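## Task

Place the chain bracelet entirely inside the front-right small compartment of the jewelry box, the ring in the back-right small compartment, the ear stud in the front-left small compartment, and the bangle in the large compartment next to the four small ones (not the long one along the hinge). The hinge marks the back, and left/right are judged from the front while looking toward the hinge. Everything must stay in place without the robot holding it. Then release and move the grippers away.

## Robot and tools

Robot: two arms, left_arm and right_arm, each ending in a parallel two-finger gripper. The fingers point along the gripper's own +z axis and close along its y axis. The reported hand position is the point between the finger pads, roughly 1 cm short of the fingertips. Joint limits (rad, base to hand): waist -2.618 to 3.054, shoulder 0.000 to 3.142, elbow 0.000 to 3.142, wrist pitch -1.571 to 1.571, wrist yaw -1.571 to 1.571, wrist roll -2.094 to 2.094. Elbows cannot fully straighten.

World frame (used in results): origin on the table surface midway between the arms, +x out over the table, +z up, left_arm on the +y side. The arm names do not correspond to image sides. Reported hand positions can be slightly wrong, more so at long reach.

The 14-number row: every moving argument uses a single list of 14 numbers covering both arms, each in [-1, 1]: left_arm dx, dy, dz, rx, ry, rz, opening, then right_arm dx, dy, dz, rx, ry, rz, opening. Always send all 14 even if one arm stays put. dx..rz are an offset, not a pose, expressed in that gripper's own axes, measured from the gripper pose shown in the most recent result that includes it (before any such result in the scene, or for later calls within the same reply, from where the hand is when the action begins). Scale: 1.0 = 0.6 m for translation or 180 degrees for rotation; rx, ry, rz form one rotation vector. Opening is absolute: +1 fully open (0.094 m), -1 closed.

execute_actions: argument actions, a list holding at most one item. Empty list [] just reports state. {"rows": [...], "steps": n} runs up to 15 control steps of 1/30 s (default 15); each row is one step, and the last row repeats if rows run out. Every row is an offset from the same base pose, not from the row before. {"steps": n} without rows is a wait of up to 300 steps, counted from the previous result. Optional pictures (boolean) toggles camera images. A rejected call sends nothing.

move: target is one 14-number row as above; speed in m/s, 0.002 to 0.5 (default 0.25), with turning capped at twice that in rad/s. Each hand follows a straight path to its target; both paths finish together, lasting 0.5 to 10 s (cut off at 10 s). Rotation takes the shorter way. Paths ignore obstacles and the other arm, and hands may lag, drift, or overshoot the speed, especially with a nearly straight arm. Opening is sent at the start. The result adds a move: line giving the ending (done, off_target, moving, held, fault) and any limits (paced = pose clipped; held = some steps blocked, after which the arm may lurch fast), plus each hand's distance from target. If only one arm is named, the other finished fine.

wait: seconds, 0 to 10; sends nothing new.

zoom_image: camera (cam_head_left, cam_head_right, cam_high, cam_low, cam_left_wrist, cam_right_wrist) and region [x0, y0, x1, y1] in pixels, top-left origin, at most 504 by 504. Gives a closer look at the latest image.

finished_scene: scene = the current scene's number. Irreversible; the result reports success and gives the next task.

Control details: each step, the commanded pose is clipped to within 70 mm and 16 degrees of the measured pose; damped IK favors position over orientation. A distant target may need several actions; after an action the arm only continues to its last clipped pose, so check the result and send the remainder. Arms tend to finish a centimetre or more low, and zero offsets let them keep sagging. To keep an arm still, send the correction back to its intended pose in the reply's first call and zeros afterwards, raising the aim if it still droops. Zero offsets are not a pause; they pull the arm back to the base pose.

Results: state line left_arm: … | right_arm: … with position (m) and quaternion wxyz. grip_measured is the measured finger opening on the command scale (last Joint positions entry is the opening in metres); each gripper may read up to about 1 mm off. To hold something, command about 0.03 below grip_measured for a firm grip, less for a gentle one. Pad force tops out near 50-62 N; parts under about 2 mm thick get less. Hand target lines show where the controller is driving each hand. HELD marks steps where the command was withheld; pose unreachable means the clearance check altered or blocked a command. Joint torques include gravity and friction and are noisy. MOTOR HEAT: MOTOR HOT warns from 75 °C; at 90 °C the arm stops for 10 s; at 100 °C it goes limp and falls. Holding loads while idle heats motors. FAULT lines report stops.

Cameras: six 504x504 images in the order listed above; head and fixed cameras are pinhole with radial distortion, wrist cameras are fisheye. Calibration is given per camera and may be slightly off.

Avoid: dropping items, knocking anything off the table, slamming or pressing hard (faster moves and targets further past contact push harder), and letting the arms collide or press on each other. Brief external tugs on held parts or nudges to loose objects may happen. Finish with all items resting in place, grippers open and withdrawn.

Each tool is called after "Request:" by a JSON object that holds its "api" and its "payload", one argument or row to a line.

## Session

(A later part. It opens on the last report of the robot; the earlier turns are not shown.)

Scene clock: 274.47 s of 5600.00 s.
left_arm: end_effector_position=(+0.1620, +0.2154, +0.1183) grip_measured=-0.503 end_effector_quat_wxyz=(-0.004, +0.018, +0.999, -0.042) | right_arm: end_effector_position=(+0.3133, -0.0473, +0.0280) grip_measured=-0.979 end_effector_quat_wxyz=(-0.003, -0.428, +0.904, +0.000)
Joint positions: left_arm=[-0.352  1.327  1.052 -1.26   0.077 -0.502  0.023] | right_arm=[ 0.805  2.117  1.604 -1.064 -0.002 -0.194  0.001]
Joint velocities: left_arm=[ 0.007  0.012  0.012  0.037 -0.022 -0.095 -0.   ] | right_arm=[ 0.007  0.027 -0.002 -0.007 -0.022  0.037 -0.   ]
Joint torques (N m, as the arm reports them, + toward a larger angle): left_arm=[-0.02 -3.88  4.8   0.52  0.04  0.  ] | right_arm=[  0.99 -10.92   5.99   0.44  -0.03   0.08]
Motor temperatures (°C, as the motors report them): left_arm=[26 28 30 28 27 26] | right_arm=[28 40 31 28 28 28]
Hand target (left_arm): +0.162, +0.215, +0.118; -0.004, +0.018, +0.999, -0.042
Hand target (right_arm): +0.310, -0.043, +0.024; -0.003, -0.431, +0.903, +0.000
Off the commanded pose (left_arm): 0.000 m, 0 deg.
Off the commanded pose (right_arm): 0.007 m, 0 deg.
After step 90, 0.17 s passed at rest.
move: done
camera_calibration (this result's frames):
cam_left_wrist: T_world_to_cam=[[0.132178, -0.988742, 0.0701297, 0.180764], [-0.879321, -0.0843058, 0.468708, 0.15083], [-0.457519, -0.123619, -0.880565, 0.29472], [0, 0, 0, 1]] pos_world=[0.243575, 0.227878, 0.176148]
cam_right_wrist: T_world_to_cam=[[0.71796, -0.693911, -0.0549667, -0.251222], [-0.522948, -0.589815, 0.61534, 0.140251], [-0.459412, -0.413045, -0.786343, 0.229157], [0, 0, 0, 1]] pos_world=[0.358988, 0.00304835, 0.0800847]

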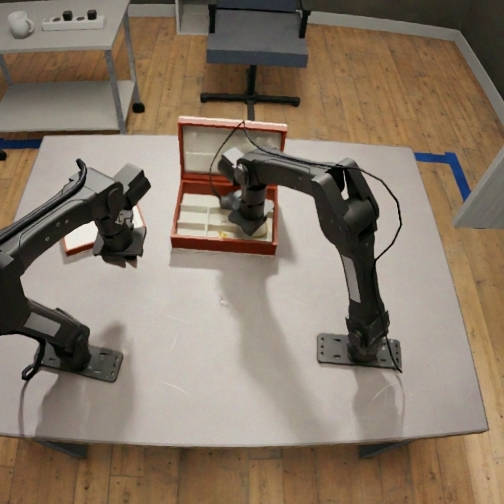

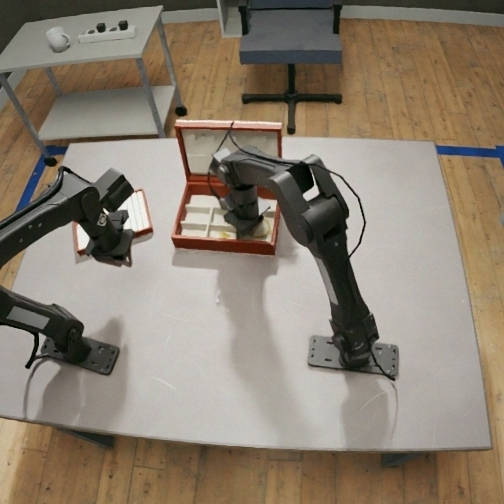

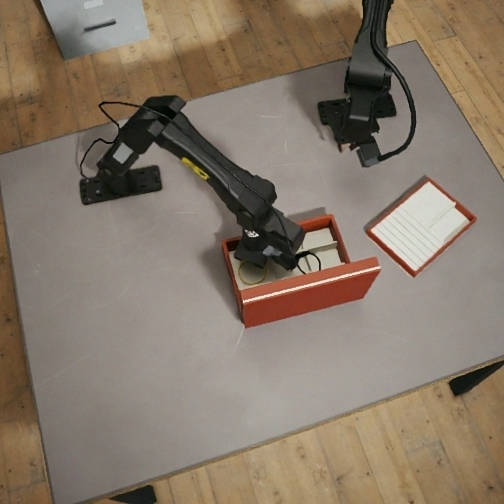

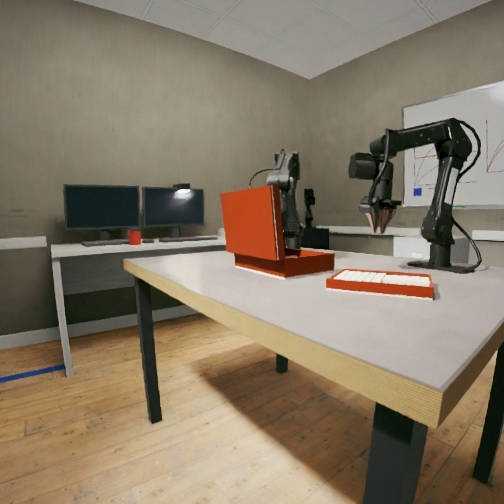

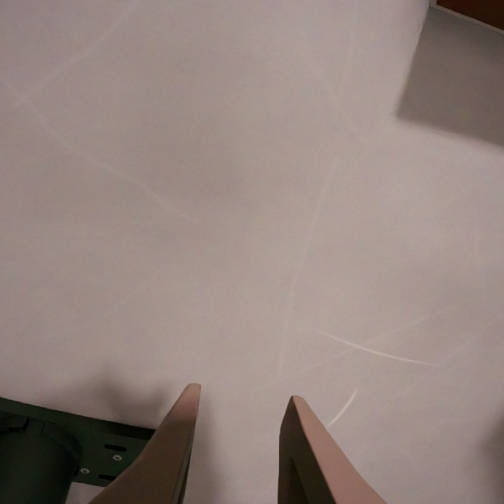

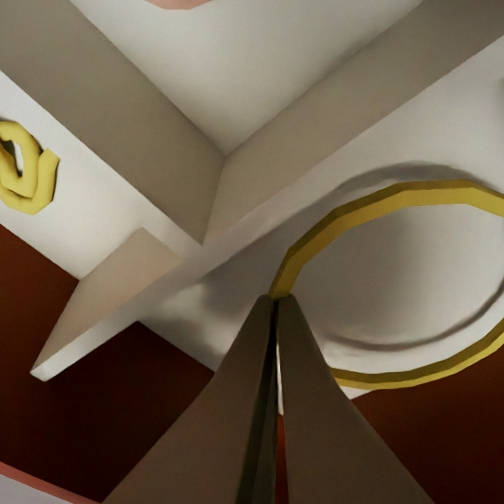

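Request:
{"api": "execute_actions", "payload": {
  "actions": [
    {"rows":[[0,0,0,0,0,0,-0.5,0,0,0.015,0,0,0,-1],[0,0,0,0,0,0,-0.5,0,0,0.015,0,0,0,-1],[0,0,0,0,0,0,-0.5,0,0,0.015,0,0,0,-1],[0,0,0,0,0,0,-0.5,0,0,0.015,0,0,0,-0.78]],"steps":12}
  ],
  "pictures": false
}}

Request:
{"api": "move", "payload": {
  "target": [0,0,0,0,0,0,-0.5,0,0,-0.14,0,0,0,-0.78]
}}

Request:
{"api": "move", "payload": {
  "target": [0.035,-0.325,0.175,-0.027,0,0,-0.6,0.41,-0.12,-0.02,0,0,0.2,-0.78]
}}

Scene clock: 282.23 s of 5600.00 s.
left_arm: end_effector_position=(+0.1620, +0.2154, +0.1183) grip_measured=-0.503 end_effector_quat_wxyz=(-0.004, +0.018, +0.999, -0.042) | right_arm: end_effector_position=(+0.3144, -0.0464, +0.0258) grip_measured=-0.782 end_effector_quat_wxyz=(+0.001, -0.428, +0.904, +0.001)
Joint positions: left_arm=[-0.352  1.327  1.052 -1.26   0.077 -0.502  0.023] | right_arm=[ 0.805  2.117  1.596 -1.047 -0.002 -0.194  0.01 ]
Joint velocities: left_arm=[ 0.002  0.002  0.002 -0.037  0.022 -0.066 -0.   ] | right_arm=[-0.007  0.027 -0.007  0.066 -0.051  0.007  0.   ]
Joint torques (N m, as the arm reports them, + toward a larger angle): left_arm=[-0.02 -3.88  4.81  0.53  0.05 -0.01] | right_arm=[ -0.05 -10.73   5.74   0.49  -0.05  -0.01]
Motor temperatures (°C, as the motors report them): left_arm=[26 28 30 28 27 26] | right_arm=[28 41 31 28 28 28]
Hand target (left_arm): +0.162, +0.215, +0.118; -0.004, +0.018, +0.999, -0.042
Hand target (right_arm): +0.313, -0.047, +0.019; -0.003, -0.428, +0.904, +0.000
Off the commanded pose (left_arm): 0.000 m, 0 deg.
Off the commanded pose (right_arm): 0.007 m, 0 deg.
Steps of this call (steps 1 to 90: nothing new was sent; then 4.37 s passed at rest; steps 91 to 102: all 12 steps of this action). Readings (end_effector_position):
91: left_arm (+0.1620, +0.2154, +0.1183) | right_arm (+0.3136, -0.0471, +0.0276)
92: left_arm (+0.1620, +0.2154, +0.1183) | right_arm (+0.3139, -0.0468, +0.0272)
94: left_arm (+0.1620, +0.2154, +0.1183) | right_arm (+0.3138, -0.0469, +0.0262)
98: left_arm (+0.1620, +0.2154, +0.1183) | right_arm (+0.3140, -0.0468, +0.0258)
102: the state above

Scene clock: 283.57 s of 5600.00 s.
left_arm: end_effector_position=(+0.1620, +0.2154, +0.1183) grip_measured=-0.503 end_effector_quat_wxyz=(-0.004, +0.018, +0.999, -0.042) | right_arm: end_effector_position=(+0.3144, -0.0464, +0.1060) grip_measured=-0.782 end_effector_quat_wxyz=(+0.003, -0.428, +0.904, +0.002)
Joint positions: left_arm=[-0.352  1.327  1.052 -1.26   0.077 -0.502  0.023] | right_arm=[ 0.805  2.07   1.845 -1.34  -0.002 -0.194  0.01 ]
Joint velocities: left_arm=[ 0.012 -0.002  0.002  0.022  0.007  0.007  0.001] | right_arm=[-0.012  0.002 -0.012  0.051  0.022  0.007  0.   ]
Joint torques (N m, as the arm reports them, + toward a larger angle): left_arm=[-0.02 -3.89  4.8   0.53  0.04  0.  ] | right_arm=[ -0.16 -11.4    7.84   0.22  -0.01  -0.03]
Motor temperatures (°C, as the motors report them): left_arm=[26 28 30 28 27 26] | right_arm=[28 41 31 28 28 28]
Hand target (left_arm): +0.162, +0.215, +0.118; -0.004, +0.018, +0.999, -0.042
Hand target (right_arm): +0.314, -0.047, +0.110; +0.002, -0.428, +0.904, +0.002
Off the commanded pose (left_arm): 0.000 m, 0 deg.
Off the commanded pose (right_arm): 0.004 m, 0 deg.
move: done
camera_calibration (this result's frames):
cam_left_wrist: T_world_to_cam=[[0.132178, -0.988742, 0.0701297, 0.180764], [-0.879321, -0.0843058, 0.468708, 0.15083], [-0.457519, -0.123619, -0.880565, 0.29472], [0, 0, 0, 1]] pos_world=[0.243575, 0.227878, 0.176148]
cam_right_wrist: T_world_to_cam=[[0.71847, -0.693489, -0.0536049, -0.247382], [-0.528693, -0.594564, 0.605787, 0.0959807], [-0.451978, -0.406899, -0.793819, 0.290167], [0, 0, 0, 1]] pos_world=[0.35963, 0.00357885, 0.158935]

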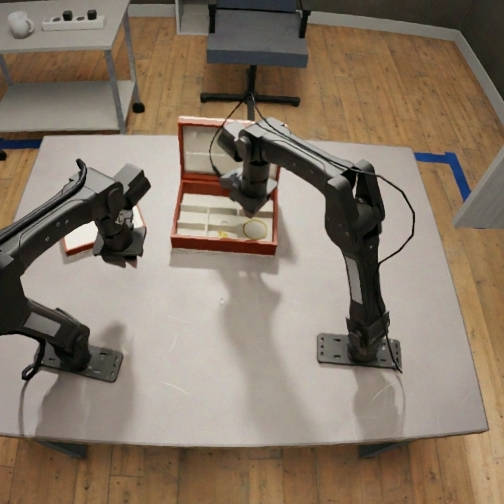

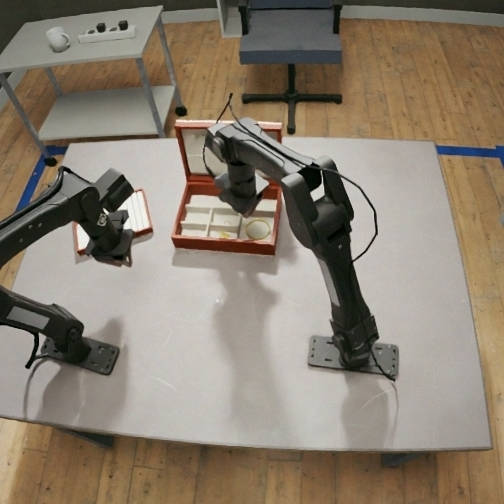

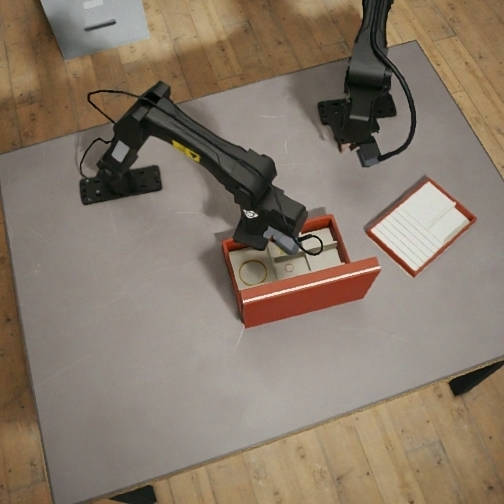

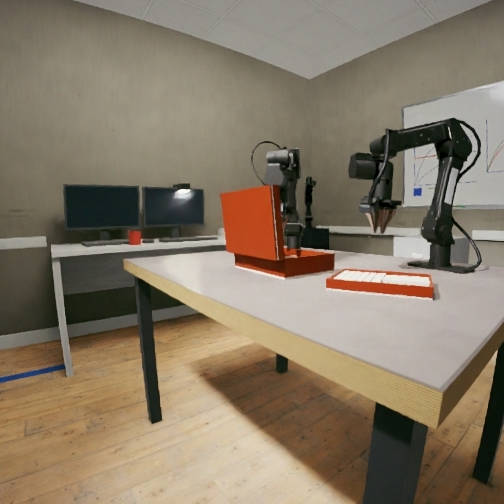

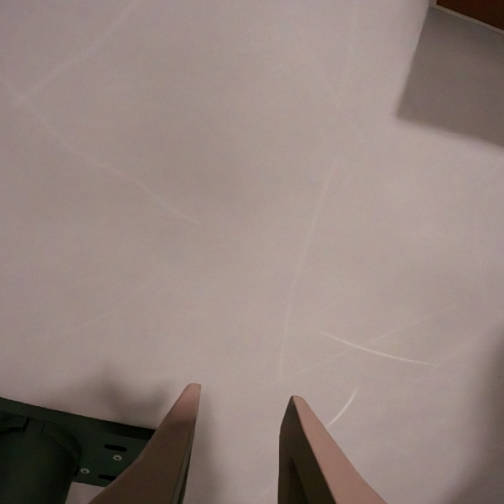

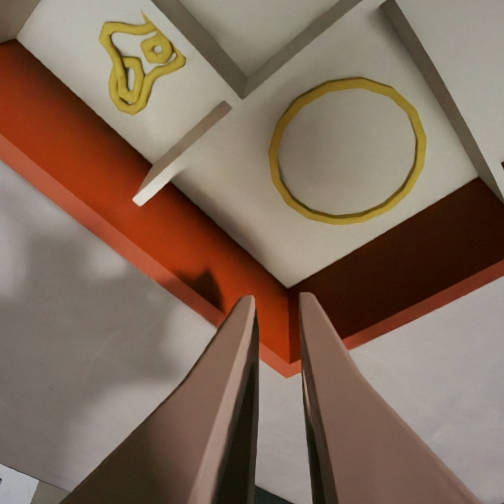

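Scene clock: 285.33 s of 5600.00 s.
left_arm: end_effector_position=(+0.1264, +0.0253, +0.0226) grip_measured=-0.597 end_effector_quat_wxyz=(-0.016, +0.022, +1.000, +0.015) | right_arm: end_effector_position=(+0.2226, -0.2808, +0.1129) grip_measured=-0.782 end_effector_quat_wxyz=(+0.003, -0.128, +0.992, +0.001)
Joint positions: left_arm=[-0.947  1.957  1.342 -0.996  0.016 -1.089  0.019] | right_arm=[ 0.206  1.355  1.055 -1.264 -0.003 -0.165  0.01 ]
Joint velocities: left_arm=[-0.012 -0.002 -0.002 -0.066 -0.022 -0.022 -0.001] | right_arm=[-0.002 -0.007 -0.002  0.051  0.066  0.007  0.   ]
Joint torques (N m, as the arm reports them, + toward a larger angle): left_arm=[-0.3  -9.83  6.63  0.42 -0.13 -0.08] | right_arm=[-0.9  -5.67  5.93  0.24 -0.13 -0.08]
Motor temperatures (°C, as the motors report them): left_arm=[26 28 30 28 27 26] | right_arm=[28 41 31 28 28 28]
Hand target (left_arm): +0.133, +0.015, +0.030; -0.002, +0.018, +1.000, +0.002
Hand target (right_arm): +0.216, -0.282, +0.114; +0.000, -0.128, +0.992, +0.006
Off the commanded pose (left_arm): 0.016 m, 2 deg.
Off the commanded pose (right_arm): 0.009 m, 0 deg.
move: off_target (left_arm)
camera_calibration (this result's frames):
cam_left_wrist: T_world_to_cam=[[0.123991, -0.991213, -0.0460808, 0.00794664], [-0.869687, -0.130915, 0.475926, 0.148097], [-0.477777, -0.0189349, -0.878277, 0.170537], [0, 0, 0, 1]] pos_world=[0.209291, 0.030494, 0.079662]
cam_right_wrist: T_world_to_cam=[[0.174388, -0.983142, -0.0549622, -0.303677], [-0.776723, -0.171652, 0.606001, 0.0778227], [-0.605219, -0.0629886, -0.793563, 0.289432], [0, 0, 0, 1]] pos_world=[0.288574, -0.266968, 0.165831]

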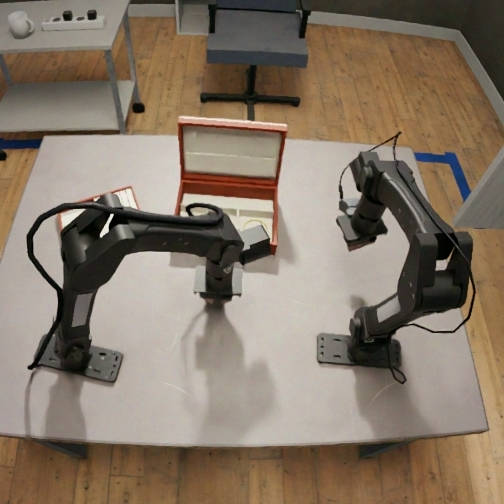

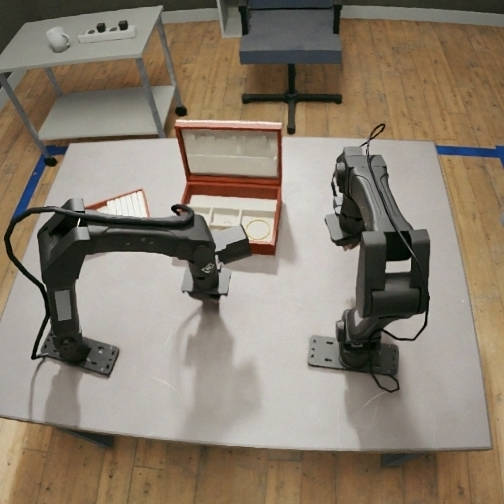

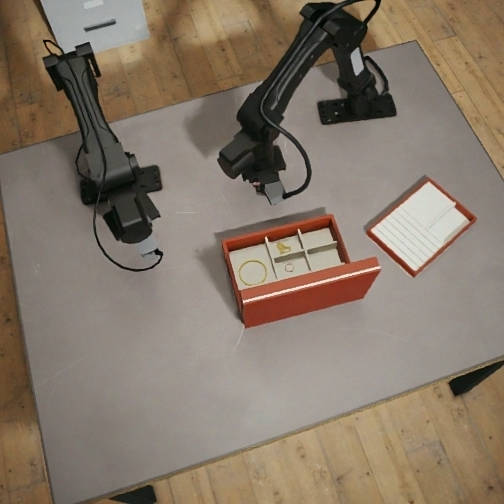

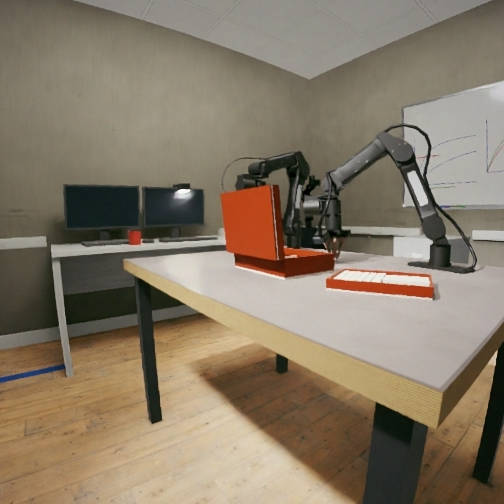

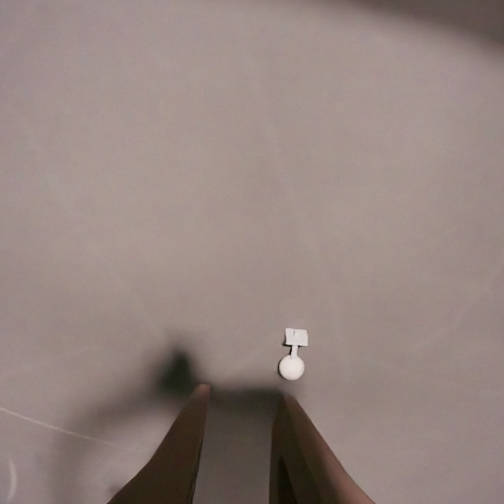

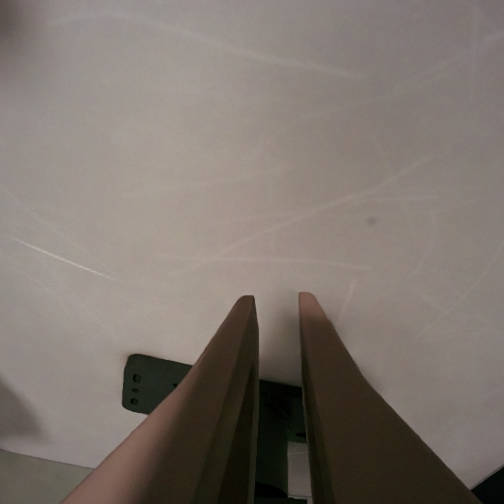

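Request:
{"api": "move", "payload": {
  "target": [-0.014,-0.026,-0.003,0.01,-0.01,0,-0.6,0,0,0,0,0,0,-0.78],
  "speed": 0.06
}}

Scene clock: 289.90 s of 5600.00 s.
left_arm: end_effector_position=(+0.1269, +0.0244, +0.0177) grip_measured=-0.597 end_effector_quat_wxyz=(-0.017, +0.021, +1.000, +0.017) | right_arm: end_effector_position=(+0.2226, -0.2808, +0.1129) grip_measured=-0.782 end_effector_quat_wxyz=(+0.003, -0.129, +0.992, +0.001)
Joint positions: left_arm=[-0.947  1.972  1.342 -0.986  0.015 -1.091  0.019] | right_arm=[ 0.206  1.355  1.055 -1.264 -0.003 -0.168  0.01 ]
Joint velocities: left_arm=[ 0.002  0.002  0.007  0.037 -0.007 -0.037  0.   ] | right_arm=[-0.002 -0.007  0.007 -0.051  0.007 -0.051 -0.001]
Joint torques (N m, as the arm reports them, + toward a larger angle): left_arm=[-0.49 -9.65  6.88  0.51 -0.12 -0.05] | right_arm=[ 0.16 -3.98  6.76  0.39 -0.02 -0.02]
Motor temperatures (°C, as the motors report them): left_arm=[26 29 30 28 27 26] | right_arm=[28 40 31 28 28 28]
Hand target (left_arm): +0.134, +0.010, +0.024; -0.001, +0.022, +1.000, -0.002
Hand target (right_arm): +0.223, -0.281, +0.113; +0.003, -0.128, +0.992, +0.001
Off the commanded pose (left_arm): 0.018 m, 3 deg.
Off the commanded pose (right_arm): 0.000 m, 0 deg.
After step 90, 0.77 s passed at rest.
move: off_target (left_arm)
camera_calibration (this result's frames):
cam_left_wrist: T_world_to_cam=[[0.126168, -0.990711, -0.0507292, 0.00651803], [-0.868827, -0.135037, 0.476345, 0.150819], [-0.47877, -0.0160246, -0.877794, 0.166507], [0, 0, 0, 1]] pos_world=[0.209932, 0.0294918, 0.0746481]
cam_right_wrist: T_world_to_cam=[[0.177013, -0.982674, -0.0549456, -0.304132], [-0.776268, -0.173716, 0.605996, 0.0771423], [-0.605041, -0.0646165, -0.793568, 0.288936], [0, 0, 0, 1]] pos_world=[0.288536, -0.266791, 0.165832]

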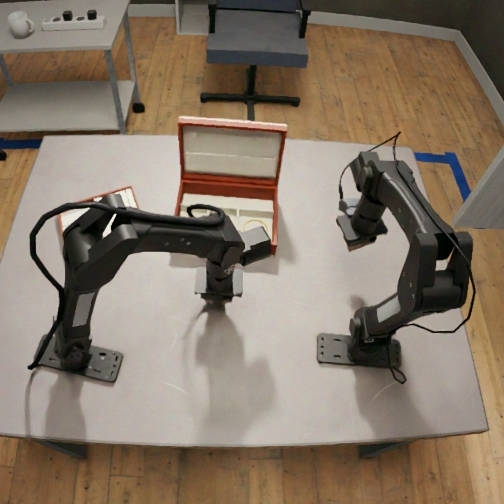

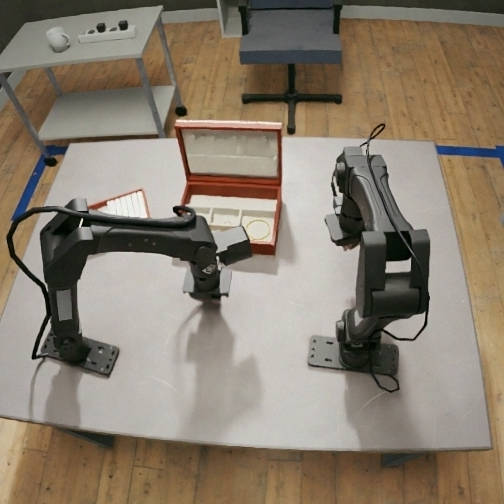

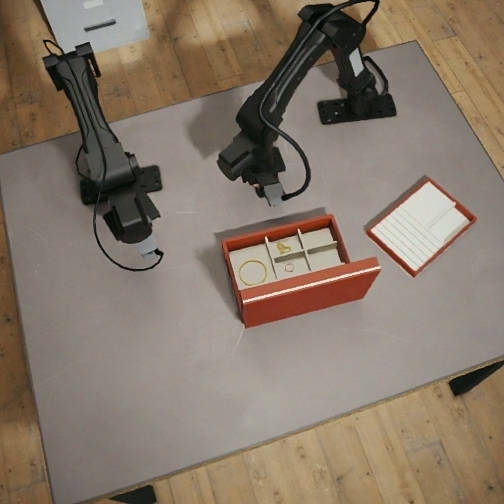

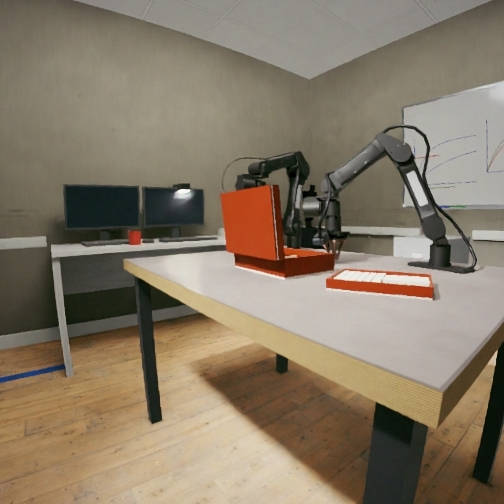

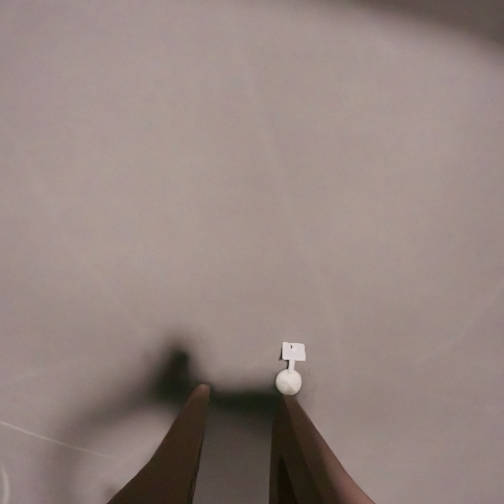

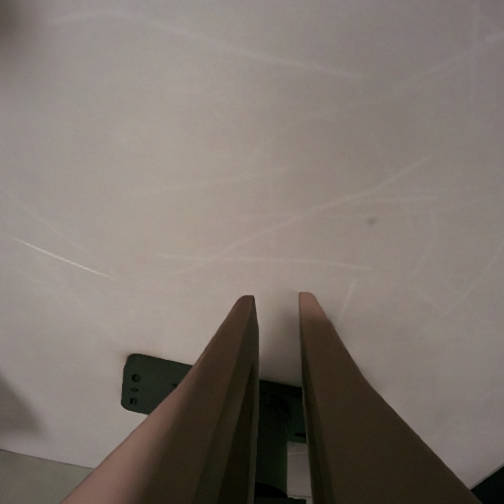

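Request:
{"api": "execute_actions", "payload": {
  "actions": [
    {"rows":[[-0.018,-0.038,-0.022,0.02,-0.015,0,-0.5,0,0,0,0,0,0,-0.78]]}
  ]
}}

Scene clock: 293.07 s of 5600.00 s.
left_arm: end_effector_position=(+0.1322, +0.0132, +0.0242) grip_measured=-0.503 end_effector_quat_wxyz=(-0.008, +0.021, +1.000, -0.000) | right_arm: end_effector_position=(+0.2226, -0.2808, +0.1129) grip_measured=-0.782 end_effector_quat_wxyz=(+0.003, -0.129, +0.992, +0.001)
Joint positions: left_arm=[-0.947  1.972  1.37  -0.976  0.014 -1.091  0.023] | right_arm=[ 0.206  1.355  1.055 -1.264 -0.003 -0.168  0.01 ]
Joint velocities: left_arm=[-0.002  0.002  0.007 -0.007  0.007  0.081  0.   ] | right_arm=[-0.002  0.002 -0.007  0.007 -0.022 -0.022 -0.   ]
Joint torques (N m, as the arm reports them, + toward a larger angle): left_arm=[-0.66 -9.9   6.55  0.57 -0.13 -0.09] | right_arm=[-0.05 -3.83  6.76  0.34 -0.05 -0.01]
Motor temperatures (°C, as the motors report them): left_arm=[26 29 30 28 27 26] | right_arm=[28 40 31 28 28 28]
Hand target (left_arm): +0.137, +0.001, +0.030; +0.006, +0.021, +1.000, -0.015
Hand target (right_arm): +0.223, -0.281, +0.113; +0.003, -0.129, +0.992, +0.001
Off the commanded pose (left_arm): 0.015 m, 2 deg.
Off the commanded pose (right_arm): 0.000 m, 0 deg.
Steps of this call (steps 1 to 80: nothing new was sent; steps 81 to 95: all 15 steps of this action). Readings (end_effector_position):
81: left_arm (+0.1274, +0.0234, +0.0183) | right_arm (+0.2226, -0.2808, +0.1129)
82: left_arm (+0.1281, +0.0219, +0.0193) | right_arm (+0.2226, -0.2808, +0.1129)
84: left_arm (+0.1300, +0.0177, +0.0221) | right_arm (+0.2226, -0.2808, +0.1129)
88: left_arm (+0.1322, +0.0133, +0.0242) | right_arm (+0.2226, -0.2808, +0.1129)
95: the state above
camera_calibration (this result's frames):
cam_left_wrist: T_world_to_cam=[[0.12708, -0.991796, -0.0138268, -0.00584076], [-0.876718, -0.118833, 0.466094, 0.151905], [-0.463913, -0.0471091, -0.884627, 0.173139], [0, 0, 0, 1]] pos_world=[0.214242, 0.0204149, 0.0822802]
cam_right_wrist: T_world_to_cam=[[0.177013, -0.982674, -0.0549456, -0.304132], [-0.776268, -0.173716, 0.605996, 0.0771423], [-0.605041, -0.0646165, -0.793568, 0.288936], [0, 0, 0, 1]] pos_world=[0.288536, -0.266791, 0.165832]

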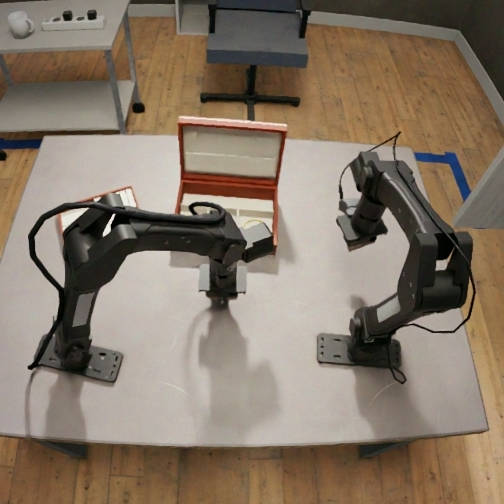

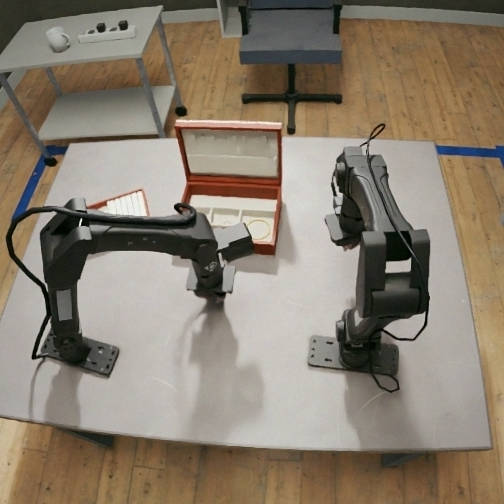

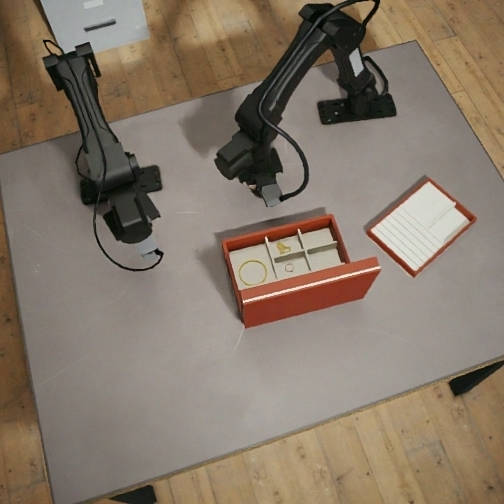

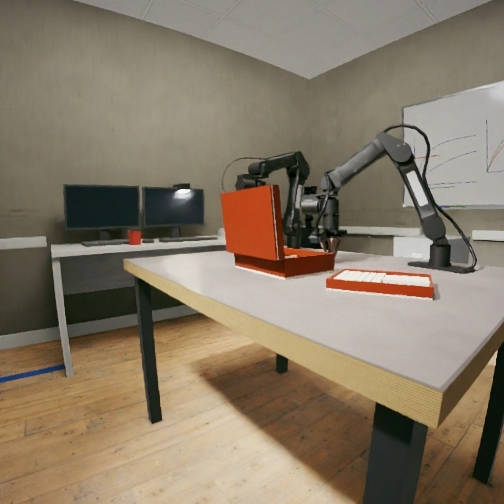

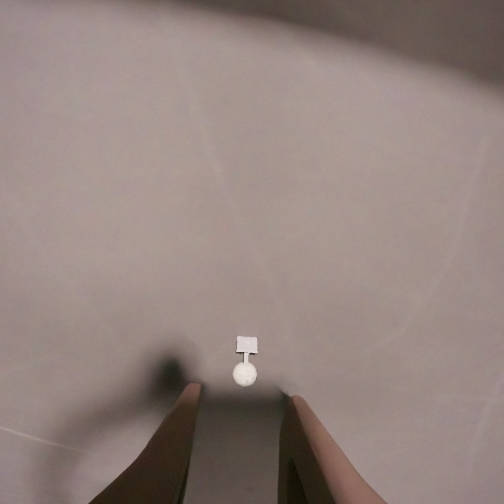

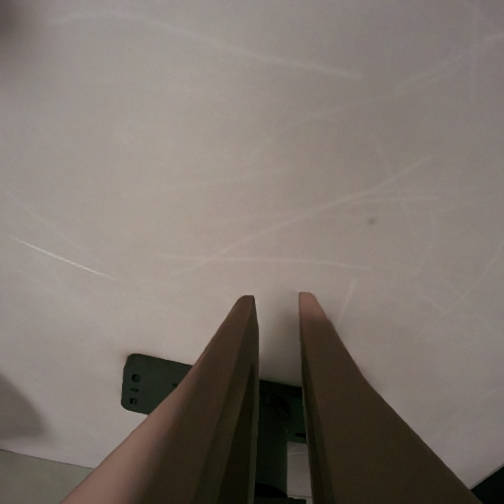

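Request:
{"api": "move", "payload": {
  "target": [0,0,0.037,0,0,0,-0.5,0,0,0,0,0,0,-0.78],
  "speed": 0.05
}}

Scene clock: 296.30 s of 5600.00 s.
left_arm: end_effector_position=(+0.1328, +0.0119, +0.0077) grip_measured=-0.503 end_effector_quat_wxyz=(-0.007, +0.021, +1.000, -0.002) | right_arm: end_effector_position=(+0.2226, -0.2808, +0.1129) grip_measured=-0.782 end_effector_quat_wxyz=(+0.003, -0.129, +0.992, +0.001)
Joint positions: left_arm=[-0.947  1.998  1.338 -0.913  0.014 -1.091  0.023] | right_arm=[ 0.206  1.355  1.055 -1.264 -0.003 -0.168  0.01 ]
Joint velocities: left_arm=[ 0.012 -0.012  0.012  0.037 -0.007 -0.066  0.   ] | right_arm=[-0.002 -0.012 -0.002 -0.081 -0.007 -0.066 -0.   ]
Joint torques (N m, as the arm reports them, + toward a larger angle): left_arm=[-0.08 -9.96  3.3   0.59  0.01 -0.02] | right_arm=[-0.12 -4.03  6.76  0.39 -0.04  0.02]
Motor temperatures (°C, as the motors report them): left_arm=[26 30 30 28 27 26] | right_arm=[28 39 31 28 28 28]
Hand target (left_arm): +0.132, +0.014, +0.002; -0.008, +0.021, +1.000, -0.000
Hand target (right_arm): +0.223, -0.281, +0.113; +0.003, -0.129, +0.992, +0.001
Off the commanded pose (left_arm): 0.006 m, 0 deg.
Off the commanded pose (right_arm): 0.000 m, 0 deg.
move: done
camera_calibration (this result's frames):
cam_left_wrist: T_world_to_cam=[[0.127098, -0.991834, -0.0105576, -0.00750872], [-0.877396, -0.117385, 0.465185, 0.160048], [-0.462626, -0.0498608, -0.885151, 0.158673], [0, 0, 0, 1]] pos_world=[0.214786, 0.0192514, 0.0659181]
cam_right_wrist: T_world_to_cam=[[0.177013, -0.982674, -0.0549456, -0.304132], [-0.776268, -0.173716, 0.605996, 0.0771423], [-0.605041, -0.0646165, -0.793568, 0.288936], [0, 0, 0, 1]] pos_world=[0.288536, -0.266791, 0.165832]

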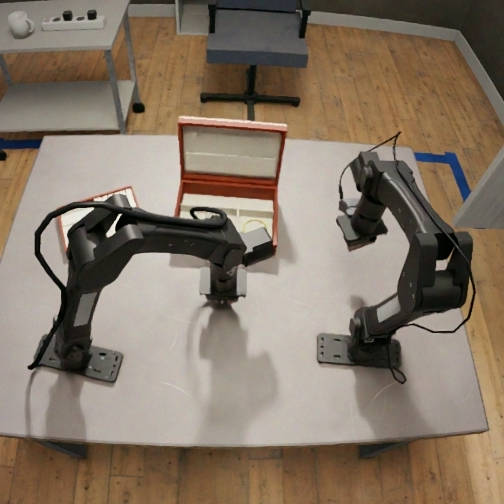

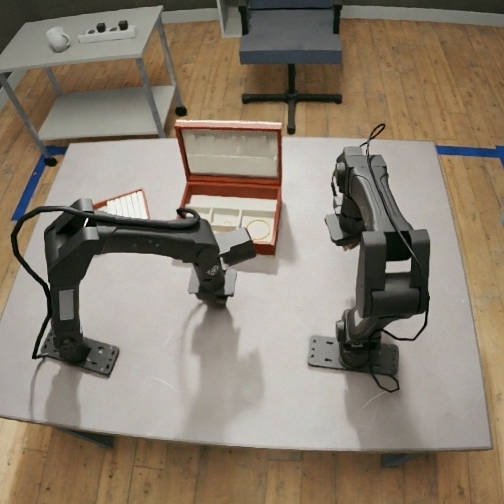

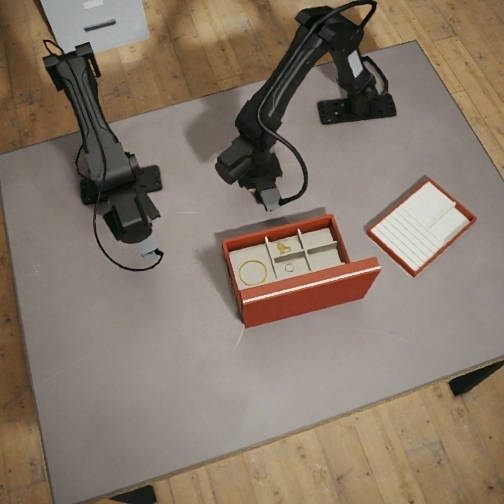

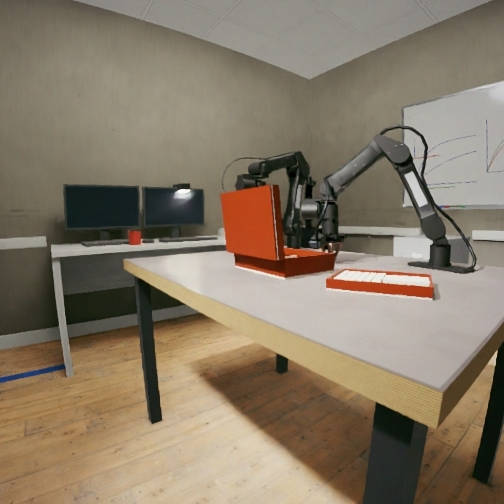

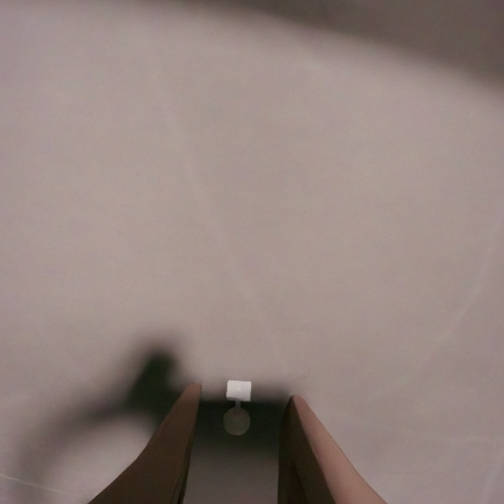

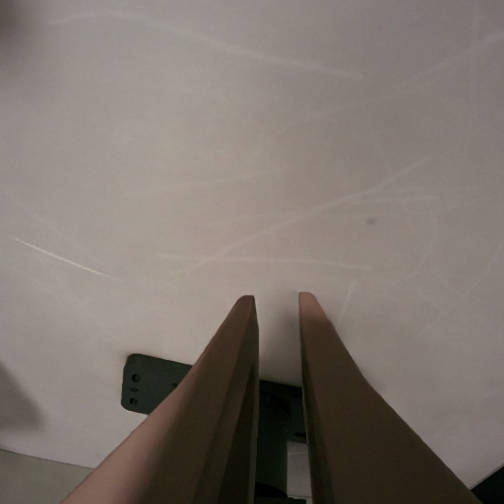

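Request:
{"api": "execute_actions", "payload": {
  "actions": [
    {"rows":[[0,0,0.008,0,0,0,-0.89,0,0,0,0,0,0,-0.78]]}
  ],
  "pictures": false
}}

Request:
{"api": "move", "payload": {
  "target": [0,0,-0.17,0,0,0,-0.89,0,0,0,0,0,0,-0.78]
}}

Request:
{"api": "move", "payload": {
  "target": [-0.31,0.135,-0.02,0,0,0,-0.89,0,0,0,0,0,0,-0.78]
}}

Scene clock: 300.47 s of 5600.00 s.
left_arm: end_effector_position=(+0.1331, +0.0113, +0.0077) grip_measured=-0.884 end_effector_quat_wxyz=(-0.006, +0.021, +1.000, -0.003) | right_arm: end_effector_position=(+0.2226, -0.2808, +0.1129) grip_measured=-0.782 end_effector_quat_wxyz=(+0.003, -0.129, +0.992, +0.001)
Joint positions: left_arm=[-0.947  1.998  1.338 -0.911  0.014 -1.091  0.005] | right_arm=[ 0.206  1.355  1.055 -1.264 -0.003 -0.168  0.01 ]
Joint velocities: left_arm=[-0.007 -0.012  0.007 -0.037  0.022 -0.095 -0.001] | right_arm=[ 0.007 -0.022 -0.007  0.066  0.081  0.037 -0.   ]
Joint torques (N m, as the arm reports them, + toward a larger angle): left_arm=[-0.04 -9.84  3.75  0.6   0.   -0.01] | right_arm=[ 0.09 -4.    6.81  0.37 -0.03 -0.04]
Motor temperatures (°C, as the motors report them): left_arm=[26 30 30 28 27 26] | right_arm=[28 39 31 28 28 28]
Hand target (left_arm): +0.133, +0.012, +0.003; -0.007, +0.021, +1.000, -0.002
Hand target (right_arm): +0.223, -0.281, +0.113; +0.003, -0.129, +0.992, +0.001
Off the commanded pose (left_arm): 0.005 m, 0 deg.
Off the commanded pose (right_arm): 0.000 m, 0 deg.
Steps of this call (steps 1 to 90: nothing new was sent; then 0.67 s passed at rest; steps 91 to 105: all 15 steps of this action). Readings (end_effector_position):
91: left_arm (+0.1331, +0.0113, +0.0077) | right_arm (+0.2226, -0.2808, +0.1129)
92: left_arm (+0.1331, +0.0113, +0.0077) | right_arm (+0.2226, -0.2808, +0.1129)
94: left_arm (+0.1331, +0.0113, +0.0077) | right_arm (+0.2226, -0.2808, +0.1129)
98: left_arm (+0.1331, +0.0113, +0.0077) | right_arm (+0.2226, -0.2808, +0.1129)
105: the state above

Scene clock: 301.87 s of 5600.00 s.
left_arm: end_effector_position=(+0.1327, +0.0121, +0.1013) grip_measured=-0.884 end_effector_quat_wxyz=(-0.008, +0.021, +1.000, +0.001) | right_arm: end_effector_position=(+0.2226, -0.2808, +0.1129) grip_measured=-0.782 end_effector_quat_wxyz=(+0.003, -0.129, +0.992, +0.001)
Joint positions: left_arm=[-0.947  1.915  1.606 -1.27   0.014 -1.091  0.005] | right_arm=[ 0.206  1.355  1.055 -1.264 -0.003 -0.168  0.01 ]
Joint velocities: left_arm=[-0.007 -0.002 -0.007  0.007  0.007 -0.037  0.001] | right_arm=[-0.002 -0.002 -0.017  0.007 -0.051 -0.022 -0.   ]
Joint torques (N m, as the arm reports them, + toward a larger angle): left_arm=[  0.24 -10.39   6.49   0.2    0.     0.03] | right_arm=[ 0.01 -3.77  6.67  0.36 -0.02 -0.04]
Motor temperatures (°C, as the motors report them): left_arm=[26 30 30 28 27 26] | right_arm=[28 39 31 28 28 28]
Hand target (left_arm): +0.135, +0.011, +0.109; -0.006, +0.021, +1.000, -0.003
Hand target (right_arm): +0.223, -0.281, +0.113; +0.003, -0.129, +0.992, +0.001
Off the commanded pose (left_arm): 0.009 m, 0 deg.
Off the commanded pose (right_arm): 0.000 m, 0 deg.
move: done
camera_calibration (this result's frames):
cam_left_wrist: T_world_to_cam=[[0.127066, -0.991765, -0.0160061, -0.00571187], [-0.876266, -0.1198, 0.466697, 0.116143], [-0.464771, -0.0452756, -0.884272, 0.241661], [0, 0, 0, 1]] pos_world=[0.214815, 0.0191904, 0.159399]
cam_right_wrist: T_world_to_cam=[[0.177013, -0.982674, -0.0549456, -0.304132], [-0.776268, -0.173716, 0.605996, 0.0771423], [-0.605041, -0.0646165, -0.793568, 0.288936], [0, 0, 0, 1]] pos_world=[0.288536, -0.266791, 0.165832]

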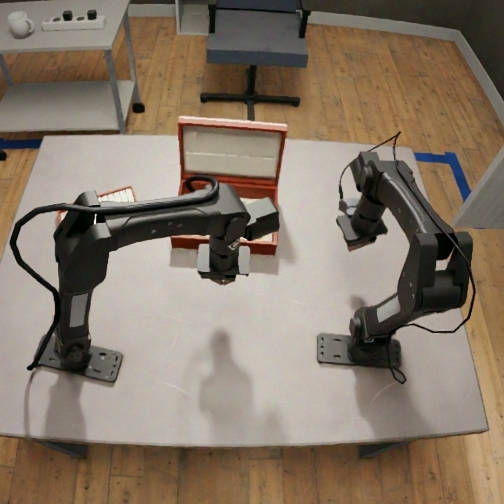

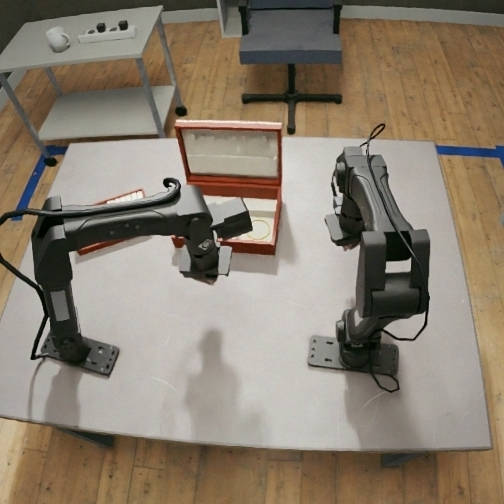

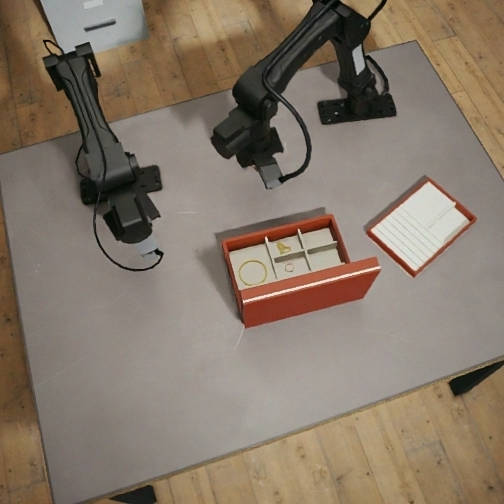

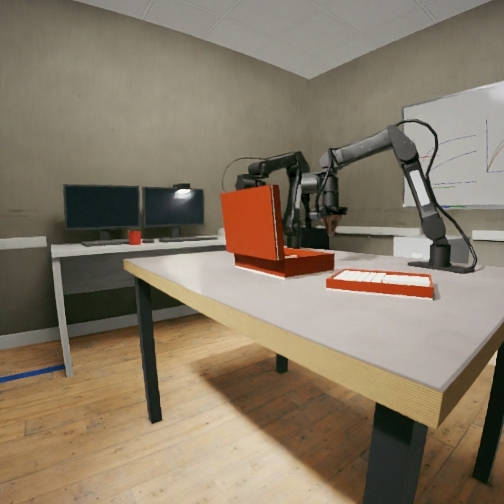

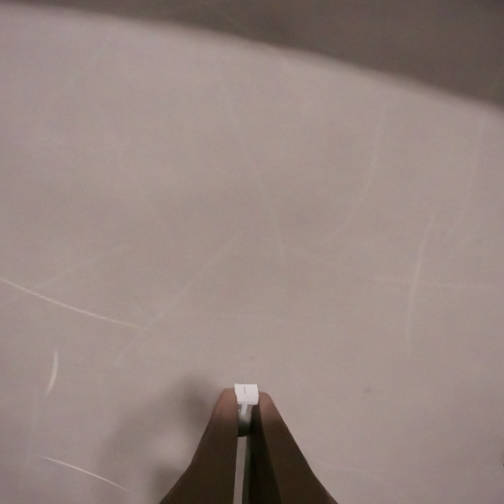

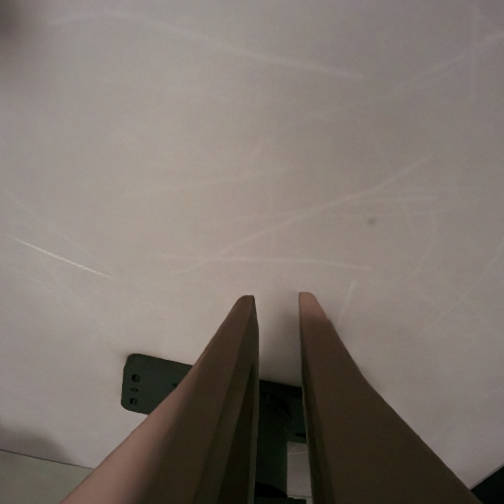

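Scene clock: 303.37 s of 5600.00 s.
left_arm: end_effector_position=(+0.3216, +0.0888, +0.1038) grip_measured=-0.884 end_effector_quat_wxyz=(-0.013, +0.012, +1.000, +0.000) | right_arm: end_effector_position=(+0.2226, -0.2808, +0.1129) grip_measured=-0.782 end_effector_quat_wxyz=(+0.003, -0.129, +0.992, +0.001)
Joint positions: left_arm=[-0.442  2.197  2.036 -1.43   0.015 -0.604  0.005] | right_arm=[ 0.206  1.355  1.055 -1.264 -0.003 -0.168  0.01 ]
Joint velocities: left_arm=[-0.007 -0.002 -0.002 -0.066 -0.037 -0.007 -0.   ] | right_arm=[-0.007 -0.007  0.002 -0.022  0.007  0.081  0.   ]
Joint torques (N m, as the arm reports them, + toward a larger angle): left_arm=[ -0.5  -12.19   6.98   0.2   -0.03   0.1 ] | right_arm=[-0.06 -3.8   6.77  0.38 -0.05  0.02]
Motor temperatures (°C, as the motors report them): left_arm=[26 30 30 28 27 26] | right_arm=[28 38 31 28 28 28]
Hand target (left_arm): +0.322, +0.085, +0.110; -0.009, +0.021, +1.000, -0.001
Hand target (right_arm): +0.223, -0.281, +0.113; +0.003, -0.129, +0.992, +0.001
Off the commanded pose (left_arm): 0.007 m, 1 deg.
Off the commanded pose (right_arm): 0.000 m, 0 deg.
move: done
camera_calibration (this result's frames):
cam_left_wrist: T_world_to_cam=[[0.144026, -0.989433, -0.0167095, 0.0407661], [-0.86967, -0.134614, 0.474924, 0.288032], [-0.472154, -0.0538697, -0.879868, 0.33782], [0, 0, 0, 1]] pos_world=[0.404125, 0.0973067, 0.161125]
cam_right_wrist: T_world_to_cam=[[0.177013, -0.982674, -0.0549456, -0.304132], [-0.776268, -0.173716, 0.605996, 0.0771423], [-0.605041, -0.0646165, -0.793568, 0.288936], [0, 0, 0, 1]] pos_world=[0.288536, -0.266791, 0.165832]

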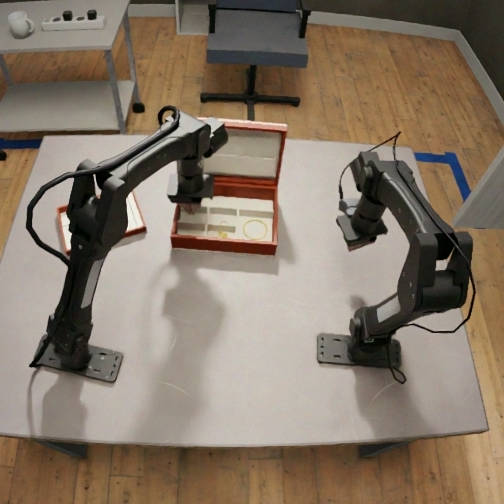

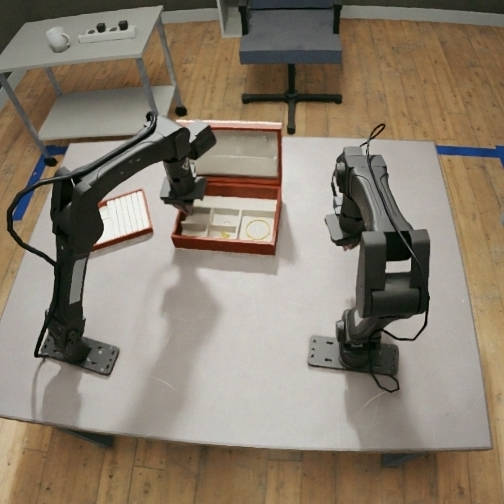

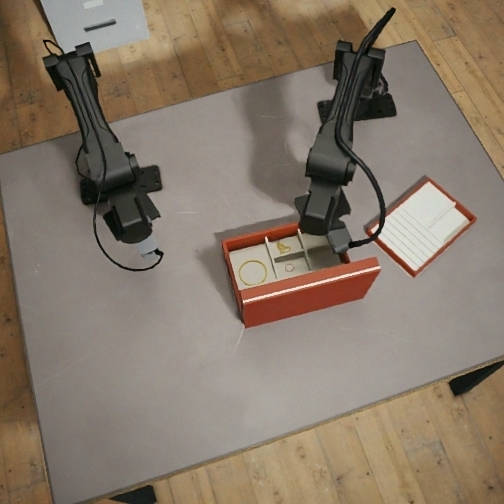

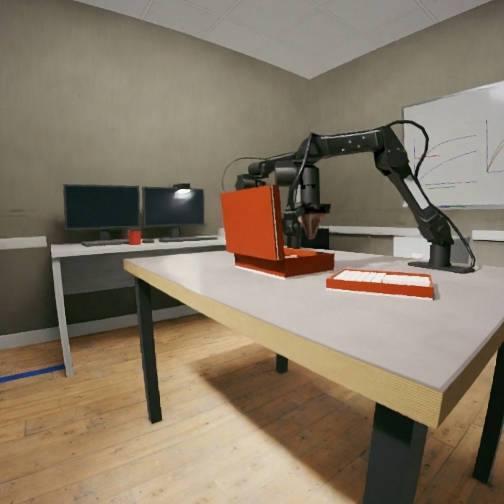

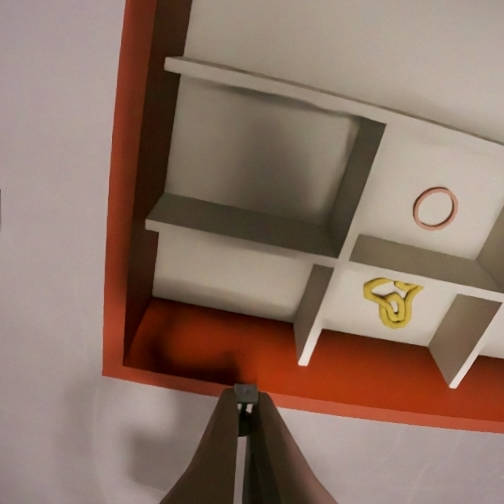

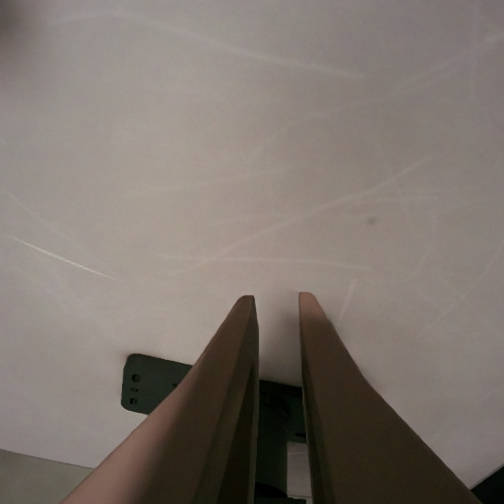

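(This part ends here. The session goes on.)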